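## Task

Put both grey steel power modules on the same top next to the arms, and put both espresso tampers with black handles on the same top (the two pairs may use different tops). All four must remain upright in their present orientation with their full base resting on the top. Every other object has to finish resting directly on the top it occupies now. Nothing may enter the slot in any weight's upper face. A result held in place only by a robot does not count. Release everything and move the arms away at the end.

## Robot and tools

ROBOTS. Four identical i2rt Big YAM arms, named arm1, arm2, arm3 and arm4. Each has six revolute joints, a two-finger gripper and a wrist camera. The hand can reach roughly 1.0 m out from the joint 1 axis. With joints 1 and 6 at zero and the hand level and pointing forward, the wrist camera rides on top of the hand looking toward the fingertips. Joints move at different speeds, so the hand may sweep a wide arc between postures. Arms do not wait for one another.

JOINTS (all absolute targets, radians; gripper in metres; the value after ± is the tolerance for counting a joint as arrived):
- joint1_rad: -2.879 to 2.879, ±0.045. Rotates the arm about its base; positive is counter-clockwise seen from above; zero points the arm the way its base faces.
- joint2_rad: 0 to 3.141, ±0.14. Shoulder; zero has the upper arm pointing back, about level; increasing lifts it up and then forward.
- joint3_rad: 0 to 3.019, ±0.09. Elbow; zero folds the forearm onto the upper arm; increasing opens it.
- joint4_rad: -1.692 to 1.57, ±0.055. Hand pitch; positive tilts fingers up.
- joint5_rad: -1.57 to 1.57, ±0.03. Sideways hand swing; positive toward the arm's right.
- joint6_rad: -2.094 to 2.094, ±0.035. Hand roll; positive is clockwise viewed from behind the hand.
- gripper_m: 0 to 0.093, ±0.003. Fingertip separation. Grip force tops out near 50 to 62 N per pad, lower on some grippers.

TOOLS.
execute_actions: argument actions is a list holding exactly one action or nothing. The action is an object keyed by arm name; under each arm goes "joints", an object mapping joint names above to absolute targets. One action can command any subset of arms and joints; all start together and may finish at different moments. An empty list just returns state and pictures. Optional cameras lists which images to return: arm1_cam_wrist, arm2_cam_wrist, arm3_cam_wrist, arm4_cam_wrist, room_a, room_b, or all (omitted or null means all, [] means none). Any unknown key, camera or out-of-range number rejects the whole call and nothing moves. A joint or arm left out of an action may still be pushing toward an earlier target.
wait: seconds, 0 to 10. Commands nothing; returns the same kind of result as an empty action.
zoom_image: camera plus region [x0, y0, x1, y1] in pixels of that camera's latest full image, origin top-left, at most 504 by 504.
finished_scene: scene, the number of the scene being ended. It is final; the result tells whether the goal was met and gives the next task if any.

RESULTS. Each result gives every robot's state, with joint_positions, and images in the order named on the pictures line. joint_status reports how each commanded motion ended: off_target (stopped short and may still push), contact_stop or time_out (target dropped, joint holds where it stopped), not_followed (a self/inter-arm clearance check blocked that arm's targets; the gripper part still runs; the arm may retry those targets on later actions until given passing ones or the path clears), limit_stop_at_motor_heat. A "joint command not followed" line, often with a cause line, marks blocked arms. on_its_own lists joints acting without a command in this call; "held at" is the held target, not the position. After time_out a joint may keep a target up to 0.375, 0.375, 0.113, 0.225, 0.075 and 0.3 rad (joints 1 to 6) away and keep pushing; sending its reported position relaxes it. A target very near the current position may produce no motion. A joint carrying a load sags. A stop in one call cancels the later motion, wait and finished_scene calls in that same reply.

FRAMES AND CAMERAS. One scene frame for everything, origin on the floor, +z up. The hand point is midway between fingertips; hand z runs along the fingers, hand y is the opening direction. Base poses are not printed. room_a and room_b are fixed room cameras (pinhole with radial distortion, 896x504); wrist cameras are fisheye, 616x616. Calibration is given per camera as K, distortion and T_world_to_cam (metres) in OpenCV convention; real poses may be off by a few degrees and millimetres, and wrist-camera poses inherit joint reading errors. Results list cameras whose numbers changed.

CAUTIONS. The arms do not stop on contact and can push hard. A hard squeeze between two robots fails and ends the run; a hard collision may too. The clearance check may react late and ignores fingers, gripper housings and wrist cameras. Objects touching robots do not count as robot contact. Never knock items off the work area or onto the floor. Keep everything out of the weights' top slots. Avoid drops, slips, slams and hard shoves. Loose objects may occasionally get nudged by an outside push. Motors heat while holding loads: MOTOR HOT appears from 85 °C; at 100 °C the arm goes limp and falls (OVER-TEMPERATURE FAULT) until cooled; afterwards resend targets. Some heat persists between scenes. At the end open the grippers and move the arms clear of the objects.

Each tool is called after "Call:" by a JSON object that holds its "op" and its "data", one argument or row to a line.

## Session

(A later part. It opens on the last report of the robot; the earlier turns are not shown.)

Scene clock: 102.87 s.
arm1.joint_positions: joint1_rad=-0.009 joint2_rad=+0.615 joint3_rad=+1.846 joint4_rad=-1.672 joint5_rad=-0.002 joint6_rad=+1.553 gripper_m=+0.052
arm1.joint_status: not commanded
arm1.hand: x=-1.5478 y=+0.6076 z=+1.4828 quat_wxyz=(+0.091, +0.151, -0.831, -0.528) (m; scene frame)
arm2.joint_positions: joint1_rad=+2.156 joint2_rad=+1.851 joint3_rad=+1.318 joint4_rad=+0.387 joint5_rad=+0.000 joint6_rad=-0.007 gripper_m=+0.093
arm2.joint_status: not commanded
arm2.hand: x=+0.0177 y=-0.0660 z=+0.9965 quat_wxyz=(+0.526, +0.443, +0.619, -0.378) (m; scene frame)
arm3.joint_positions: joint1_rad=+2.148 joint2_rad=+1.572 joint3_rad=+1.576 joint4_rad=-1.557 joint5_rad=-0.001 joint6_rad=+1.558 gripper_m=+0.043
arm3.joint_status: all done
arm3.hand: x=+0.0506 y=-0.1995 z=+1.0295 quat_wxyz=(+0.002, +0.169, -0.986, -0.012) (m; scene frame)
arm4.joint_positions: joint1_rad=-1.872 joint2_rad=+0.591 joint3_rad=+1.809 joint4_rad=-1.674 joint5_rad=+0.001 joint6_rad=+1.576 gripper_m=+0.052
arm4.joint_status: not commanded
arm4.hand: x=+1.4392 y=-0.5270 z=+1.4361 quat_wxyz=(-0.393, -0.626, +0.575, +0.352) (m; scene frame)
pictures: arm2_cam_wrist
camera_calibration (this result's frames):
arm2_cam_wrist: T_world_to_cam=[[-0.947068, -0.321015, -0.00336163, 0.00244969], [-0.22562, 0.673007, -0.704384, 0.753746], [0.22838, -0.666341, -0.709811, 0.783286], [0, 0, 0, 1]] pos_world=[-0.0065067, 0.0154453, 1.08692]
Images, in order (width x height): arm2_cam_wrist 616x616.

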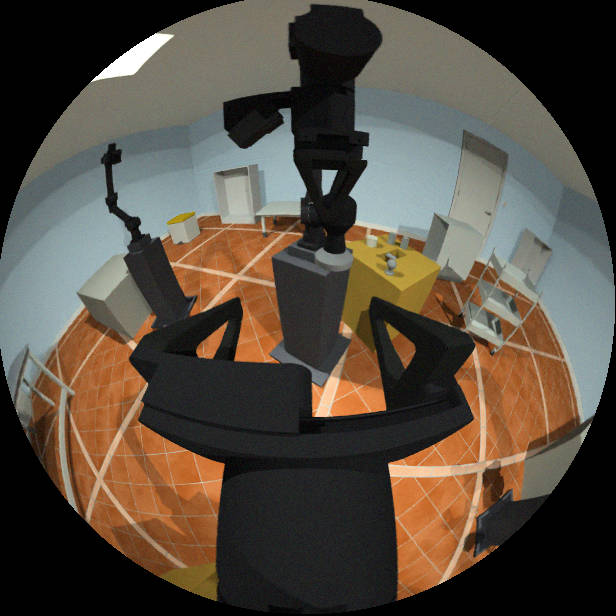

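Call:
{"op": "execute_actions", "data": {
  "actions": [
    {"arm2":{"joints":{"joint1_rad":2.105,"joint2_rad":2.22,"joint3_rad":1.8,"joint4_rad":0.33}}}
  ],
  "cameras": ["arm2_cam_wrist"]
}}

Scene clock: 104.53 s.
arm1.joint_positions: joint1_rad=-0.009 joint2_rad=+0.615 joint3_rad=+1.846 joint4_rad=-1.672 joint5_rad=-0.002 joint6_rad=+1.553 gripper_m=+0.052
arm1.joint_status: not commanded
arm1.hand: x=-1.5478 y=+0.6076 z=+1.4828 quat_wxyz=(+0.091, +0.151, -0.831, -0.528) (m; scene frame)
arm2.joint_positions: joint1_rad=+2.105 joint2_rad=+2.217 joint3_rad=+1.754 joint4_rad=+0.332 joint5_rad=+0.000 joint6_rad=-0.007 gripper_m=+0.093
arm2.joint_status: all done
arm2.hand: x=+0.0144 y=-0.1975 z=+0.9384 quat_wxyz=(+0.521, +0.456, +0.604, -0.395) (m; scene frame)
arm3.joint_positions: joint1_rad=+2.148 joint2_rad=+1.572 joint3_rad=+1.576 joint4_rad=-1.557 joint5_rad=-0.001 joint6_rad=+1.558 gripper_m=+0.043
arm3.joint_status: not commanded
arm3.hand: x=+0.0506 y=-0.1995 z=+1.0295 quat_wxyz=(+0.002, +0.169, -0.986, -0.012) (m; scene frame)
arm4.joint_positions: joint1_rad=-1.872 joint2_rad=+0.591 joint3_rad=+1.809 joint4_rad=-1.674 joint5_rad=+0.001 joint6_rad=+1.576 gripper_m=+0.052
arm4.joint_status: not commanded
arm4.hand: x=+1.4392 y=-0.5270 z=+1.4361 quat_wxyz=(-0.393, -0.626, +0.575, +0.352) (m; scene frame)
pictures: arm2_cam_wrist
camera_calibration (this result's frames):
arm2_cam_wrist: T_world_to_cam=[[-0.962244, -0.272174, -0.00260687, -0.0338954], [-0.188432, 0.67303, -0.715209, 0.810136], [0.196416, -0.687714, -0.698906, 0.641198], [0, 0, 0, 1]] pos_world=[-0.00590209, -0.11351, 1.02746]
Images, in order (width x height): arm2_cam_wrist 616x616.

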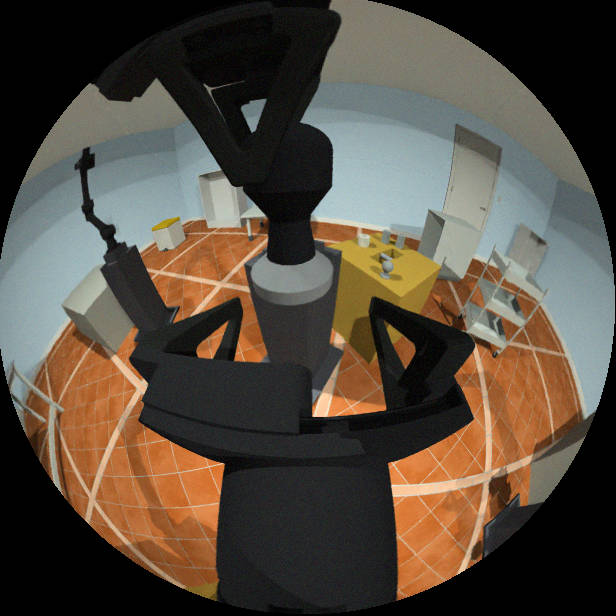

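Call:
{"op": "execute_actions", "data": {
  "actions": [
    {"arm2":{"joints":{"joint1_rad":2.12,"joint3_rad":1.925,"joint4_rad":0.205}}}
  ],
  "cameras": ["arm2_cam_wrist"]
}}

Call:
{"op": "execute_actions", "data": {
  "actions": [
    {"arm2":{"joints":{"gripper_m":0}}}
  ],
  "cameras": ["arm3_cam_wrist"]
}}

Scene clock: 105.87 s.
arm1.joint_positions: joint1_rad=-0.009 joint2_rad=+0.615 joint3_rad=+1.846 joint4_rad=-1.672 joint5_rad=-0.002 joint6_rad=+1.553 gripper_m=+0.052
arm1.joint_status: not commanded
arm1.hand: x=-1.5478 y=+0.6076 z=+1.4828 quat_wxyz=(+0.091, +0.151, -0.831, -0.528) (m; scene frame)
arm2.joint_positions: joint1_rad=+2.108 joint2_rad=+2.217 joint3_rad=+1.888 joint4_rad=+0.212 joint5_rad=+0.000 joint6_rad=-0.007 gripper_m=+0.093
arm2.joint_status: all done
arm2.hand: x=+0.0228 y=-0.2167 z=+0.9886 quat_wxyz=(+0.526, +0.452, +0.601, -0.398) (m; scene frame)
arm3.joint_positions: joint1_rad=+2.148 joint2_rad=+1.572 joint3_rad=+1.576 joint4_rad=-1.557 joint5_rad=-0.001 joint6_rad=+1.558 gripper_m=+0.043
arm3.joint_status: not commanded
arm3.hand: x=+0.0506 y=-0.1995 z=+1.0295 quat_wxyz=(+0.002, +0.169, -0.986, -0.012) (m; scene frame)
arm4.joint_positions: joint1_rad=-1.872 joint2_rad=+0.591 joint3_rad=+1.809 joint4_rad=-1.674 joint5_rad=+0.001 joint6_rad=+1.576 gripper_m=+0.052
arm4.joint_status: not commanded
arm4.hand: x=+1.4392 y=-0.5270 z=+1.4361 quat_wxyz=(-0.393, -0.626, +0.575, +0.352) (m; scene frame)
pictures: arm2_cam_wrist
camera_calibration (this result's frames):
arm2_cam_wrist: T_world_to_cam=[[-0.961313, -0.275445, -0.00263817, -0.031618], [-0.187946, 0.662882, -0.724751, 0.867846], [0.201378, -0.696217, -0.689006, 0.649647], [0, 0, 0, 1]] pos_world=[0.00188919, -0.131693, 1.0765]
Images, in order (width x height): arm2_cam_wrist 616x616.

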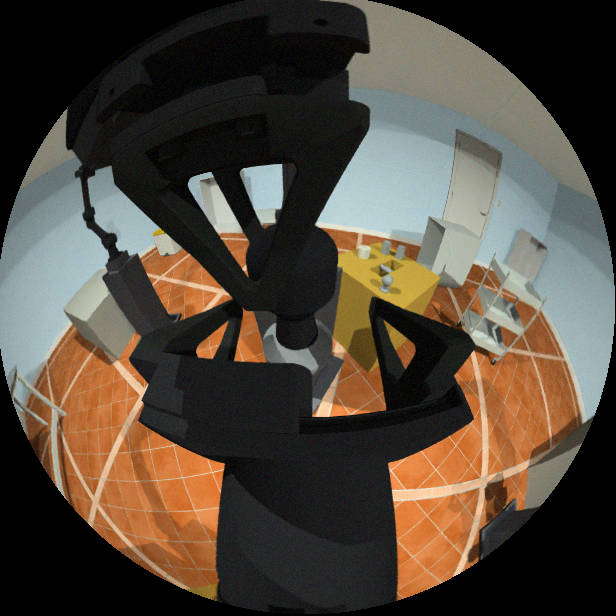

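Scene clock: 106.57 s.
arm1.joint_positions: joint1_rad=-0.009 joint2_rad=+0.615 joint3_rad=+1.846 joint4_rad=-1.672 joint5_rad=-0.002 joint6_rad=+1.553 gripper_m=+0.052
arm1.joint_status: not commanded
arm1.hand: x=-1.5478 y=+0.6076 z=+1.4828 quat_wxyz=(+0.091, +0.151, -0.831, -0.528) (m; scene frame)
arm2.joint_positions: joint1_rad=+2.115 joint2_rad=+2.217 joint3_rad=+1.888 joint4_rad=+0.208 joint5_rad=-0.002 joint6_rad=-0.007 gripper_m=+0.026
arm2.joint_status: gripper_m off_target (ended at +0.026, target +0.000)
arm2.hand: x=+0.0292 y=-0.2147 z=+0.9876 quat_wxyz=(+0.527, +0.450, +0.604, -0.394) (m; scene frame)
arm3.joint_positions: joint1_rad=+2.147 joint2_rad=+1.572 joint3_rad=+1.576 joint4_rad=-1.557 joint5_rad=-0.001 joint6_rad=+1.559 gripper_m=+0.043
arm3.joint_status: not commanded
arm3.hand: x=+0.0510 y=-0.1993 z=+1.0295 quat_wxyz=(+0.002, +0.168, -0.986, -0.012) (m; scene frame)
arm4.joint_positions: joint1_rad=-1.872 joint2_rad=+0.591 joint3_rad=+1.809 joint4_rad=-1.674 joint5_rad=+0.001 joint6_rad=+1.576 gripper_m=+0.052
arm4.joint_status: not commanded
arm4.hand: x=+1.4392 y=-0.5270 z=+1.4361 quat_wxyz=(-0.393, -0.626, +0.575, +0.352) (m; scene frame)
pictures: arm3_cam_wrist
camera_calibration (this result's frames):
arm3_cam_wrist: T_world_to_cam=[[0.323664, -0.946165, -0.00359547, -0.202952], [-0.77303, -0.266626, 0.575617, -0.602158], [-0.545587, -0.183527, -0.817711, 0.952425], [0, 0, 0, 1]] pos_world=[0.119833, -0.177781, 1.12469]
Images, in order (width x height): arm3_cam_wrist 616x616.

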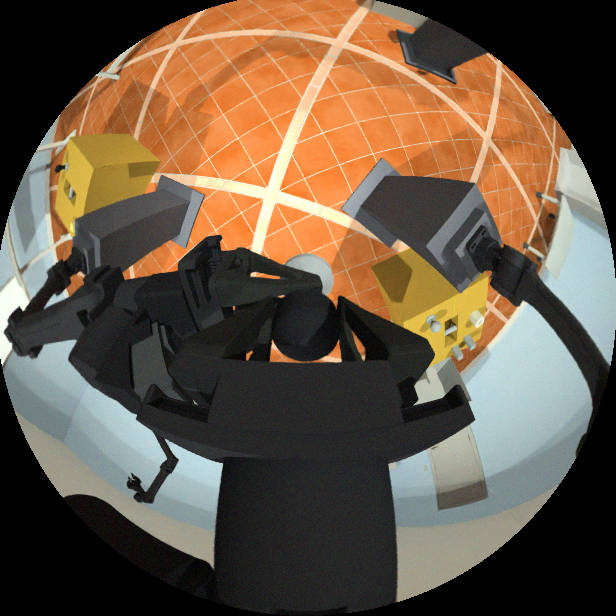

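Call:
{"op": "execute_actions", "data": {
  "actions": [
    {"arm3":{"joints":{"gripper_m":0.054}}}
  ],
  "cameras": []
}}

Call:
{"op": "execute_actions", "data": {
  "actions": [
    {"arm3":{"joints":{"joint3_rad":1.85,"joint4_rad":-1.68}}}
  ],
  "cameras": []
}}

Call:
{"op": "execute_actions", "data": {
  "actions": [
    {"arm3":{"joints":{"joint2_rad":0.6}},"arm2":{"joints":{"joint1_rad":-1.97,"joint2_rad":1.85,"joint3_rad":1.35,"joint4_rad":0.44}}}
  ],
  "cameras": []
}}

Call:
{"op": "execute_actions", "data": {
  "actions": [
    {"arm2":{"joints":{"joint2_rad":2.2,"joint3_rad":1.1,"joint4_rad":1.02}}}
  ],
  "cameras": []
}}

Call:
{"op": "execute_actions", "data": {
  "actions": [
    {"arm2":{"joints":{"joint2_rad":2.68,"joint3_rad":1.19,"joint4_rad":1.48}}}
  ],
  "cameras": ["arm2_cam_wrist","room_a"]
}}

Call:
{"op": "zoom_image", "data": {
  "camera": "room_a",
  "region": [500, 280, 680, 410]
}}

Scene clock: 109.47 s.
arm1.joint_positions: joint1_rad=-0.009 joint2_rad=+0.615 joint3_rad=+1.846 joint4_rad=-1.672 joint5_rad=-0.002 joint6_rad=+1.553 gripper_m=+0.052
arm1.joint_status: not commanded
arm1.hand: x=-1.5478 y=+0.6076 z=+1.4828 quat_wxyz=(+0.091, +0.151, -0.831, -0.528) (m; scene frame)
arm2.joint_positions: joint1_rad=+2.115 joint2_rad=+2.218 joint3_rad=+1.888 joint4_rad=+0.195 joint5_rad=-0.002 joint6_rad=-0.007 gripper_m=+0.026
arm2.joint_status: not commanded
arm2.hand: x=+0.0292 y=-0.2144 z=+0.9833 quat_wxyz=(+0.522, +0.453, +0.608, -0.391) (m; scene frame)
arm3.joint_positions: joint1_rad=+2.147 joint2_rad=+1.571 joint3_rad=+1.576 joint4_rad=-1.557 joint5_rad=-0.001 joint6_rad=+1.559 gripper_m=+0.054
arm3.joint_status: all done
arm3.hand: x=+0.0510 y=-0.1995 z=+1.0301 quat_wxyz=(+0.002, +0.168, -0.986, -0.012) (m; scene frame)
arm4.joint_positions: joint1_rad=-1.872 joint2_rad=+0.591 joint3_rad=+1.809 joint4_rad=-1.674 joint5_rad=+0.001 joint6_rad=+1.576 gripper_m=+0.052
arm4.joint_status: not commanded
arm4.hand: x=+1.4392 y=-0.5270 z=+1.4361 quat_wxyz=(-0.393, -0.626, +0.575, +0.352) (m; scene frame)
pictures: none
No camera images: the call's "cameras" was empty. Leave "cameras" out to get every camera's image.

Scene clock: 110.57 s.
arm1.joint_positions: joint1_rad=-0.009 joint2_rad=+0.615 joint3_rad=+1.846 joint4_rad=-1.672 joint5_rad=-0.002 joint6_rad=+1.553 gripper_m=+0.052
arm1.joint_status: not commanded
arm1.hand: x=-1.5478 y=+0.6076 z=+1.4828 quat_wxyz=(+0.091, +0.151, -0.831, -0.528) (m; scene frame)
arm2.joint_positions: joint1_rad=+2.115 joint2_rad=+2.218 joint3_rad=+1.888 joint4_rad=+0.195 joint5_rad=-0.002 joint6_rad=-0.007 gripper_m=+0.026
arm2.joint_status: not commanded
arm2.hand: x=+0.0292 y=-0.2144 z=+0.9830 quat_wxyz=(+0.522, +0.453, +0.608, -0.391) (m; scene frame)
arm3.joint_positions: joint1_rad=+2.147 joint2_rad=+1.548 joint3_rad=+1.809 joint4_rad=-1.661 joint5_rad=-0.001 joint6_rad=+1.559 gripper_m=+0.054
arm3.joint_status: all done
joint sent to its limit — the command would take arm3.joint4_rad past its lower limit, so that joint was sent only as far as its limit.
arm3.hand: x=+0.0461 y=-0.1853 z=+1.1319 quat_wxyz=(+0.014, +0.167, -0.982, -0.088) (m; scene frame)
arm4.joint_positions: joint1_rad=-1.872 joint2_rad=+0.591 joint3_rad=+1.809 joint4_rad=-1.674 joint5_rad=+0.001 joint6_rad=+1.576 gripper_m=+0.052
arm4.joint_status: not commanded
arm4.hand: x=+1.4392 y=-0.5270 z=+1.4361 quat_wxyz=(-0.393, -0.626, +0.575, +0.352) (m; scene frame)
pictures: none
No camera images: the call's "cameras" was empty. Leave "cameras" out to get every camera's image.

Scene clock: 113.87 s.
arm1.joint_positions: joint1_rad=-0.009 joint2_rad=+0.615 joint3_rad=+1.846 joint4_rad=-1.672 joint5_rad=-0.002 joint6_rad=+1.553 gripper_m=+0.052
arm1.joint_status: not commanded
arm1.hand: x=-1.5478 y=+0.6076 z=+1.4828 quat_wxyz=(+0.091, +0.151, -0.831, -0.528) (m; scene frame)
arm2.joint_positions: joint1_rad=-1.978 joint2_rad=+1.880 joint3_rad=+1.330 joint4_rad=+0.415 joint5_rad=+0.004 joint6_rad=-0.007 gripper_m=+0.026
arm2.joint_status: all done
arm2.hand: x=+0.2519 y=+1.2632 z=+1.0092 quat_wxyz=(-0.596, +0.326, -0.675, -0.289) (m; scene frame)
arm3.joint_positions: joint1_rad=+2.147 joint2_rad=+0.600 joint3_rad=+1.852 joint4_rad=-1.662 joint5_rad=-0.001 joint6_rad=+1.559 gripper_m=+0.054
arm3.joint_status: all done
arm3.hand: x=+0.1737 y=-0.5651 z=+1.4274 quat_wxyz=(+0.086, +0.141, -0.823, -0.544) (m; scene frame)
arm4.joint_positions: joint1_rad=-1.872 joint2_rad=+0.591 joint3_rad=+1.809 joint4_rad=-1.674 joint5_rad=+0.001 joint6_rad=+1.576 gripper_m=+0.052
arm4.joint_status: not commanded
arm4.hand: x=+1.4392 y=-0.5270 z=+1.4361 quat_wxyz=(-0.393, -0.626, +0.575, +0.352) (m; scene frame)
pictures: none
No camera images: the call's "cameras" was empty. Leave "cameras" out to get every camera's image.

Scene clock: 115.30 s.
arm1.joint_positions: joint1_rad=-0.009 joint2_rad=+0.615 joint3_rad=+1.846 joint4_rad=-1.672 joint5_rad=-0.002 joint6_rad=+1.553 gripper_m=+0.052
arm1.joint_status: not commanded
arm1.hand: x=-1.5478 y=+0.6076 z=+1.4828 quat_wxyz=(+0.091, +0.151, -0.831, -0.528) (m; scene frame)
arm2.joint_positions: joint1_rad=-1.978 joint2_rad=+2.237 joint3_rad=+1.060 joint4_rad=+0.987 joint5_rad=+0.004 joint6_rad=-0.007 gripper_m=+0.026
arm2.joint_status: all done
arm2.hand: x=+0.2065 y=+1.2092 z=+0.7573 quat_wxyz=(-0.577, +0.334, -0.691, -0.280) (m; scene frame)
arm3.joint_positions: joint1_rad=+2.147 joint2_rad=+0.600 joint3_rad=+1.852 joint4_rad=-1.662 joint5_rad=-0.001 joint6_rad=+1.559 gripper_m=+0.054
arm3.joint_status: not commanded
arm3.hand: x=+0.1737 y=-0.5651 z=+1.4274 quat_wxyz=(+0.086, +0.141, -0.823, -0.544) (m; scene frame)
arm4.joint_positions: joint1_rad=-1.872 joint2_rad=+0.591 joint3_rad=+1.809 joint4_rad=-1.674 joint5_rad=+0.001 joint6_rad=+1.576 gripper_m=+0.052
arm4.joint_status: not commanded
arm4.hand: x=+1.4392 y=-0.5270 z=+1.4361 quat_wxyz=(-0.393, -0.626, +0.575, +0.352) (m; scene frame)
pictures: none
No camera images: the call's "cameras" was empty. Leave "cameras" out to get every camera's image.

Scene clock: 116.53 s.
arm1.joint_positions: joint1_rad=-0.009 joint2_rad=+0.615 joint3_rad=+1.846 joint4_rad=-1.672 joint5_rad=-0.002 joint6_rad=+1.553 gripper_m=+0.052
arm1.joint_status: not commanded
arm1.hand: x=-1.5478 y=+0.6076 z=+1.4828 quat_wxyz=(+0.091, +0.151, -0.831, -0.528) (m; scene frame)
arm2.joint_positions: joint1_rad=-1.978 joint2_rad=+2.713 joint3_rad=+1.170 joint4_rad=+1.443 joint5_rad=+0.004 joint6_rad=-0.006 gripper_m=+0.026
arm2.joint_status: all done
arm2.hand: x=+0.1772 y=+1.1745 z=+0.5897 quat_wxyz=(-0.608, +0.320, -0.664, -0.295) (m; scene frame)
arm3.joint_positions: joint1_rad=+2.147 joint2_rad=+0.600 joint3_rad=+1.852 joint4_rad=-1.662 joint5_rad=-0.001 joint6_rad=+1.559 gripper_m=+0.054
arm3.joint_status: not commanded
arm3.hand: x=+0.1737 y=-0.5651 z=+1.4274 quat_wxyz=(+0.086, +0.141, -0.823, -0.544) (m; scene frame)
arm4.joint_positions: joint1_rad=-1.872 joint2_rad=+0.591 joint3_rad=+1.809 joint4_rad=-1.674 joint5_rad=+0.001 joint6_rad=+1.576 gripper_m=+0.052
arm4.joint_status: not commanded
arm4.hand: x=+1.4392 y=-0.5270 z=+1.4361 quat_wxyz=(-0.393, -0.626, +0.575, +0.352) (m; scene frame)
pictures: arm2_cam_wrist, room_a
camera_calibration (this result's frames):
arm2_cam_wrist: T_world_to_cam=[[0.784005, -0.620709, -0.00755544, 0.59803], [-0.412054, -0.511277, -0.754193, 1.12167], [0.464272, 0.594404, -0.656609, -0.269193], [0, 0, 0, 1]] pos_world=[0.11831, 1.1047, 0.673721]
Images, in order (width x height): arm2_cam_wrist 616x616, room_a 896x504.

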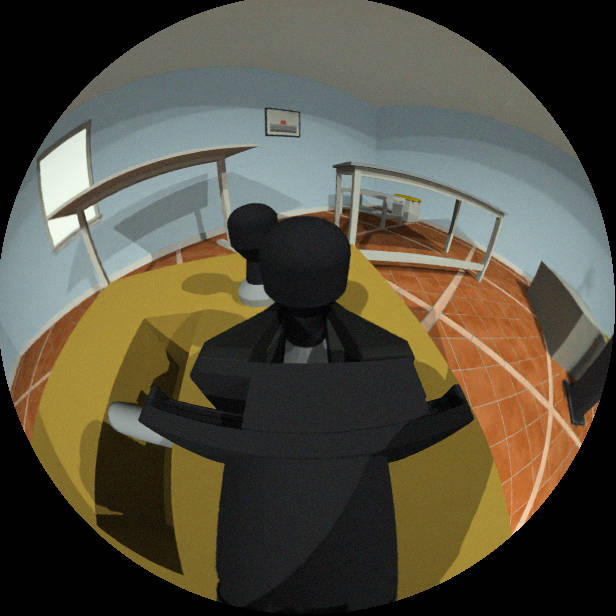

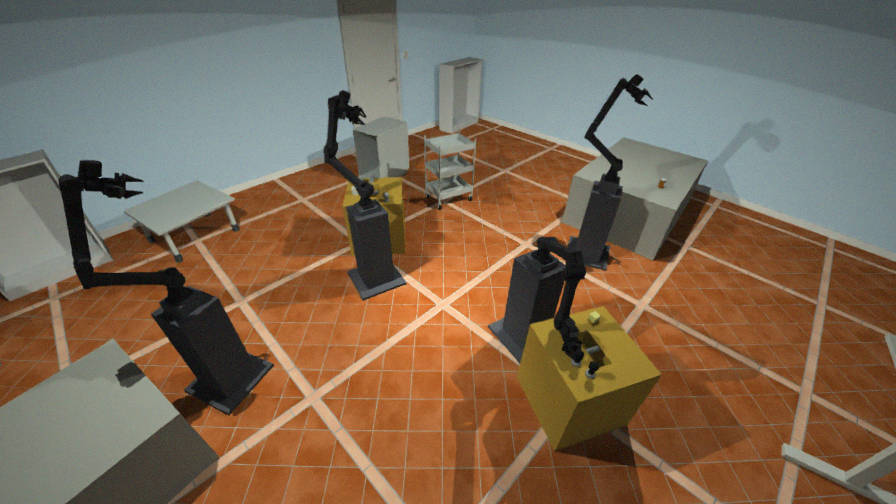

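Region (500, 280, 680, 410) of room_a's 896x504 image, scaled by 2.800, with more detail than that image has.

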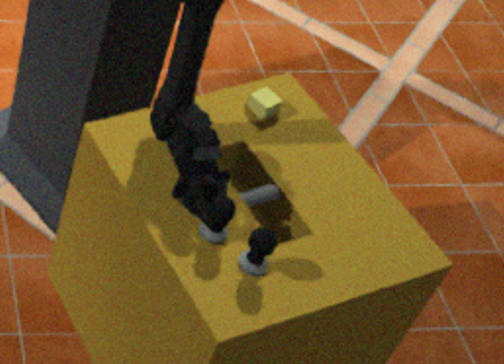

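Lower by q2 alone (also fixes pitch), release, retreat.

Call:
{"op": "execute_actions", "data": {
  "actions": [
    {"arm2":{"joints":{"joint2_rad":2.73}}}
  ],
  "cameras": []
}}

Call:
{"op": "execute_actions", "data": {
  "actions": [
    {"arm2":{"joints":{"gripper_m":0.075}}}
  ],
  "cameras": []
}}

Call:
{"op": "execute_actions", "data": {
  "actions": [
    {"arm2":{"joints":{"joint2_rad":2.5,"joint3_rad":0.85,"joint4_rad":1.5}}}
  ],
  "cameras": []
}}

Call:
{"op": "execute_actions", "data": {
  "actions": [
    {"arm2":{"joints":{"joint2_rad":1.2,"joint3_rad":0.9,"joint4_rad":0}}}
  ],
  "cameras": ["room_a","room_b"]
}}

Call:
{"op": "zoom_image", "data": {
  "camera": "room_a",
  "region": [500, 280, 680, 410]
}}

Call:
{"op": "zoom_image", "data": {
  "camera": "room_b",
  "region": [290, 220, 410, 300]
}}

Scene clock: 117.90 s.
arm1.joint_positions: joint1_rad=-0.009 joint2_rad=+0.615 joint3_rad=+1.846 joint4_rad=-1.672 joint5_rad=-0.002 joint6_rad=+1.553 gripper_m=+0.052
arm1.joint_status: not commanded
arm1.hand: x=-1.5478 y=+0.6076 z=+1.4828 quat_wxyz=(+0.091, +0.151, -0.831, -0.528) (m; scene frame)
arm2.joint_positions: joint1_rad=-1.978 joint2_rad=+2.718 joint3_rad=+1.170 joint4_rad=+1.445 joint5_rad=+0.004 joint6_rad=-0.006 gripper_m=+0.026
arm2.joint_status: all done
arm2.hand: x=+0.1763 y=+1.1733 z=+0.5870 quat_wxyz=(-0.607, +0.320, -0.665, -0.294) (m; scene frame)
arm3.joint_positions: joint1_rad=+2.147 joint2_rad=+0.600 joint3_rad=+1.852 joint4_rad=-1.662 joint5_rad=-0.001 joint6_rad=+1.559 gripper_m=+0.054
arm3.joint_status: not commanded
arm3.hand: x=+0.1737 y=-0.5651 z=+1.4274 quat_wxyz=(+0.086, +0.141, -0.823, -0.544) (m; scene frame)
arm4.joint_positions: joint1_rad=-1.872 joint2_rad=+0.591 joint3_rad=+1.809 joint4_rad=-1.674 joint5_rad=+0.001 joint6_rad=+1.576 gripper_m=+0.052
arm4.joint_status: not commanded
arm4.hand: x=+1.4392 y=-0.5270 z=+1.4361 quat_wxyz=(-0.393, -0.626, +0.575, +0.352) (m; scene frame)
pictures: none
No camera images: the call's "cameras" was empty. Leave "cameras" out to get every camera's image.

Scene clock: 118.57 s.
arm1.joint_positions: joint1_rad=-0.009 joint2_rad=+0.615 joint3_rad=+1.846 joint4_rad=-1.672 joint5_rad=-0.002 joint6_rad=+1.553 gripper_m=+0.052
arm1.joint_status: not commanded
arm1.hand: x=-1.5478 y=+0.6076 z=+1.4828 quat_wxyz=(+0.091, +0.151, -0.831, -0.528) (m; scene frame)
arm2.joint_positions: joint1_rad=-1.978 joint2_rad=+2.718 joint3_rad=+1.175 joint4_rad=+1.463 joint5_rad=+0.004 joint6_rad=-0.005 gripper_m=+0.075
arm2.joint_status: all done
arm2.hand: x=+0.1779 y=+1.1753 z=+0.5927 quat_wxyz=(-0.614, +0.317, -0.658, -0.298) (m; scene frame)
arm3.joint_positions: joint1_rad=+2.147 joint2_rad=+0.600 joint3_rad=+1.852 joint4_rad=-1.662 joint5_rad=-0.001 joint6_rad=+1.559 gripper_m=+0.054
arm3.joint_status: not commanded
arm3.hand: x=+0.1737 y=-0.5651 z=+1.4274 quat_wxyz=(+0.086, +0.141, -0.823, -0.544) (m; scene frame)
arm4.joint_positions: joint1_rad=-1.872 joint2_rad=+0.591 joint3_rad=+1.809 joint4_rad=-1.674 joint5_rad=+0.001 joint6_rad=+1.576 gripper_m=+0.052
arm4.joint_status: not commanded
arm4.hand: x=+1.4392 y=-0.5270 z=+1.4361 quat_wxyz=(-0.393, -0.626, +0.575, +0.352) (m; scene frame)
pictures: none
No camera images: the call's "cameras" was empty. Leave "cameras" out to get every camera's image.

Scene clock: 119.60 s.
arm1.joint_positions: joint1_rad=-0.009 joint2_rad=+0.615 joint3_rad=+1.846 joint4_rad=-1.672 joint5_rad=-0.002 joint6_rad=+1.553 gripper_m=+0.052
arm1.joint_status: not commanded
arm1.hand: x=-1.5478 y=+0.6076 z=+1.4828 quat_wxyz=(+0.091, +0.151, -0.831, -0.528) (m; scene frame)
arm2.joint_positions: joint1_rad=-1.978 joint2_rad=+2.496 joint3_rad=+0.850 joint4_rad=+1.490 joint5_rad=+0.004 joint6_rad=-0.005 gripper_m=+0.075
arm2.joint_status: all done
arm2.hand: x=+0.1337 y=+1.1183 z=+0.6540 quat_wxyz=(-0.589, +0.328, -0.681, -0.286) (m; scene frame)
arm3.joint_positions: joint1_rad=+2.147 joint2_rad=+0.600 joint3_rad=+1.852 joint4_rad=-1.662 joint5_rad=-0.001 joint6_rad=+1.559 gripper_m=+0.054
arm3.joint_status: not commanded
arm3.hand: x=+0.1737 y=-0.5651 z=+1.4274 quat_wxyz=(+0.086, +0.141, -0.823, -0.544) (m; scene frame)
arm4.joint_positions: joint1_rad=-1.872 joint2_rad=+0.591 joint3_rad=+1.809 joint4_rad=-1.674 joint5_rad=+0.001 joint6_rad=+1.576 gripper_m=+0.052
arm4.joint_status: not commanded
arm4.hand: x=+1.4392 y=-0.5270 z=+1.4361 quat_wxyz=(-0.393, -0.626, +0.575, +0.352) (m; scene frame)
pictures: none
No camera images: the call's "cameras" was empty. Leave "cameras" out to get every camera's image.

Scene clock: 121.47 s.
arm1.joint_positions: joint1_rad=-0.009 joint2_rad=+0.615 joint3_rad=+1.846 joint4_rad=-1.672 joint5_rad=-0.002 joint6_rad=+1.553 gripper_m=+0.052
arm1.joint_status: not commanded
arm1.hand: x=-1.5478 y=+0.6076 z=+1.4828 quat_wxyz=(+0.091, +0.151, -0.831, -0.528) (m; scene frame)
arm2.joint_positions: joint1_rad=-1.978 joint2_rad=+1.205 joint3_rad=+0.879 joint4_rad=+0.008 joint5_rad=+0.004 joint6_rad=-0.005 gripper_m=+0.075
arm2.joint_status: all done
arm2.hand: x=+0.1121 y=+1.0849 z=+1.0781 quat_wxyz=(-0.532, +0.351, -0.726, -0.259) (m; scene frame)
arm3.joint_positions: joint1_rad=+2.147 joint2_rad=+0.600 joint3_rad=+1.852 joint4_rad=-1.662 joint5_rad=-0.001 joint6_rad=+1.559 gripper_m=+0.054
arm3.joint_status: not commanded
arm3.hand: x=+0.1737 y=-0.5651 z=+1.4274 quat_wxyz=(+0.086, +0.141, -0.823, -0.544) (m; scene frame)
arm4.joint_positions: joint1_rad=-1.872 joint2_rad=+0.591 joint3_rad=+1.809 joint4_rad=-1.674 joint5_rad=+0.001 joint6_rad=+1.576 gripper_m=+0.052
arm4.joint_status: not commanded
arm4.hand: x=+1.4392 y=-0.5270 z=+1.4361 quat_wxyz=(-0.393, -0.626, +0.575, +0.352) (m; scene frame)
pictures: room_a, room_b
Images, in order (width x height): room_a 896x504, room_b 896x504.

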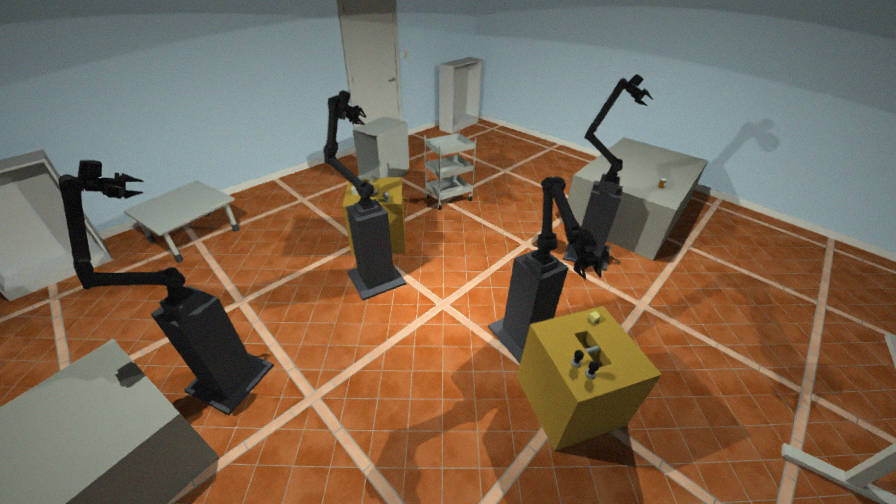

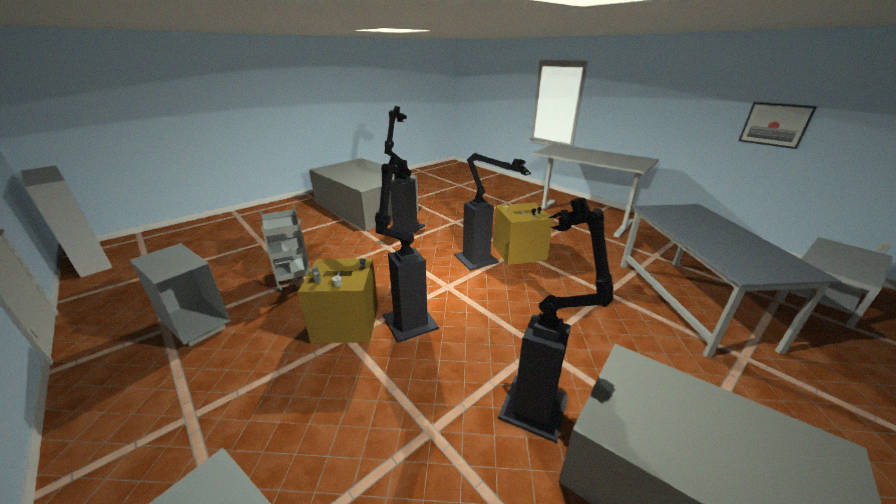

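Region (500, 280, 680, 410) of room_a's 896x504 image, scaled by 2.800, with more detail than that image has.

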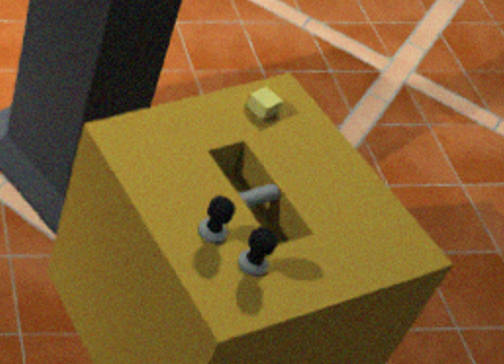

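Region (290, 220, 410, 300) of room_b's 896x504 image, scaled by 4.200, with more detail than that image has.

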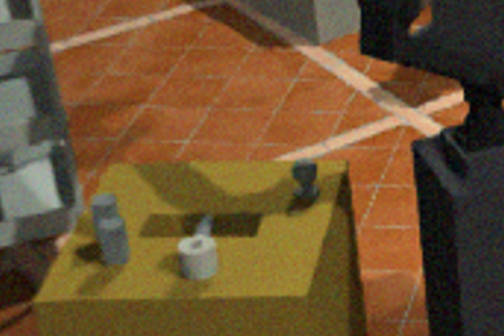

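Call:
{"op": "finished_scene", "data": {
  "scene": 1
}}

The scene is finished: the task was done.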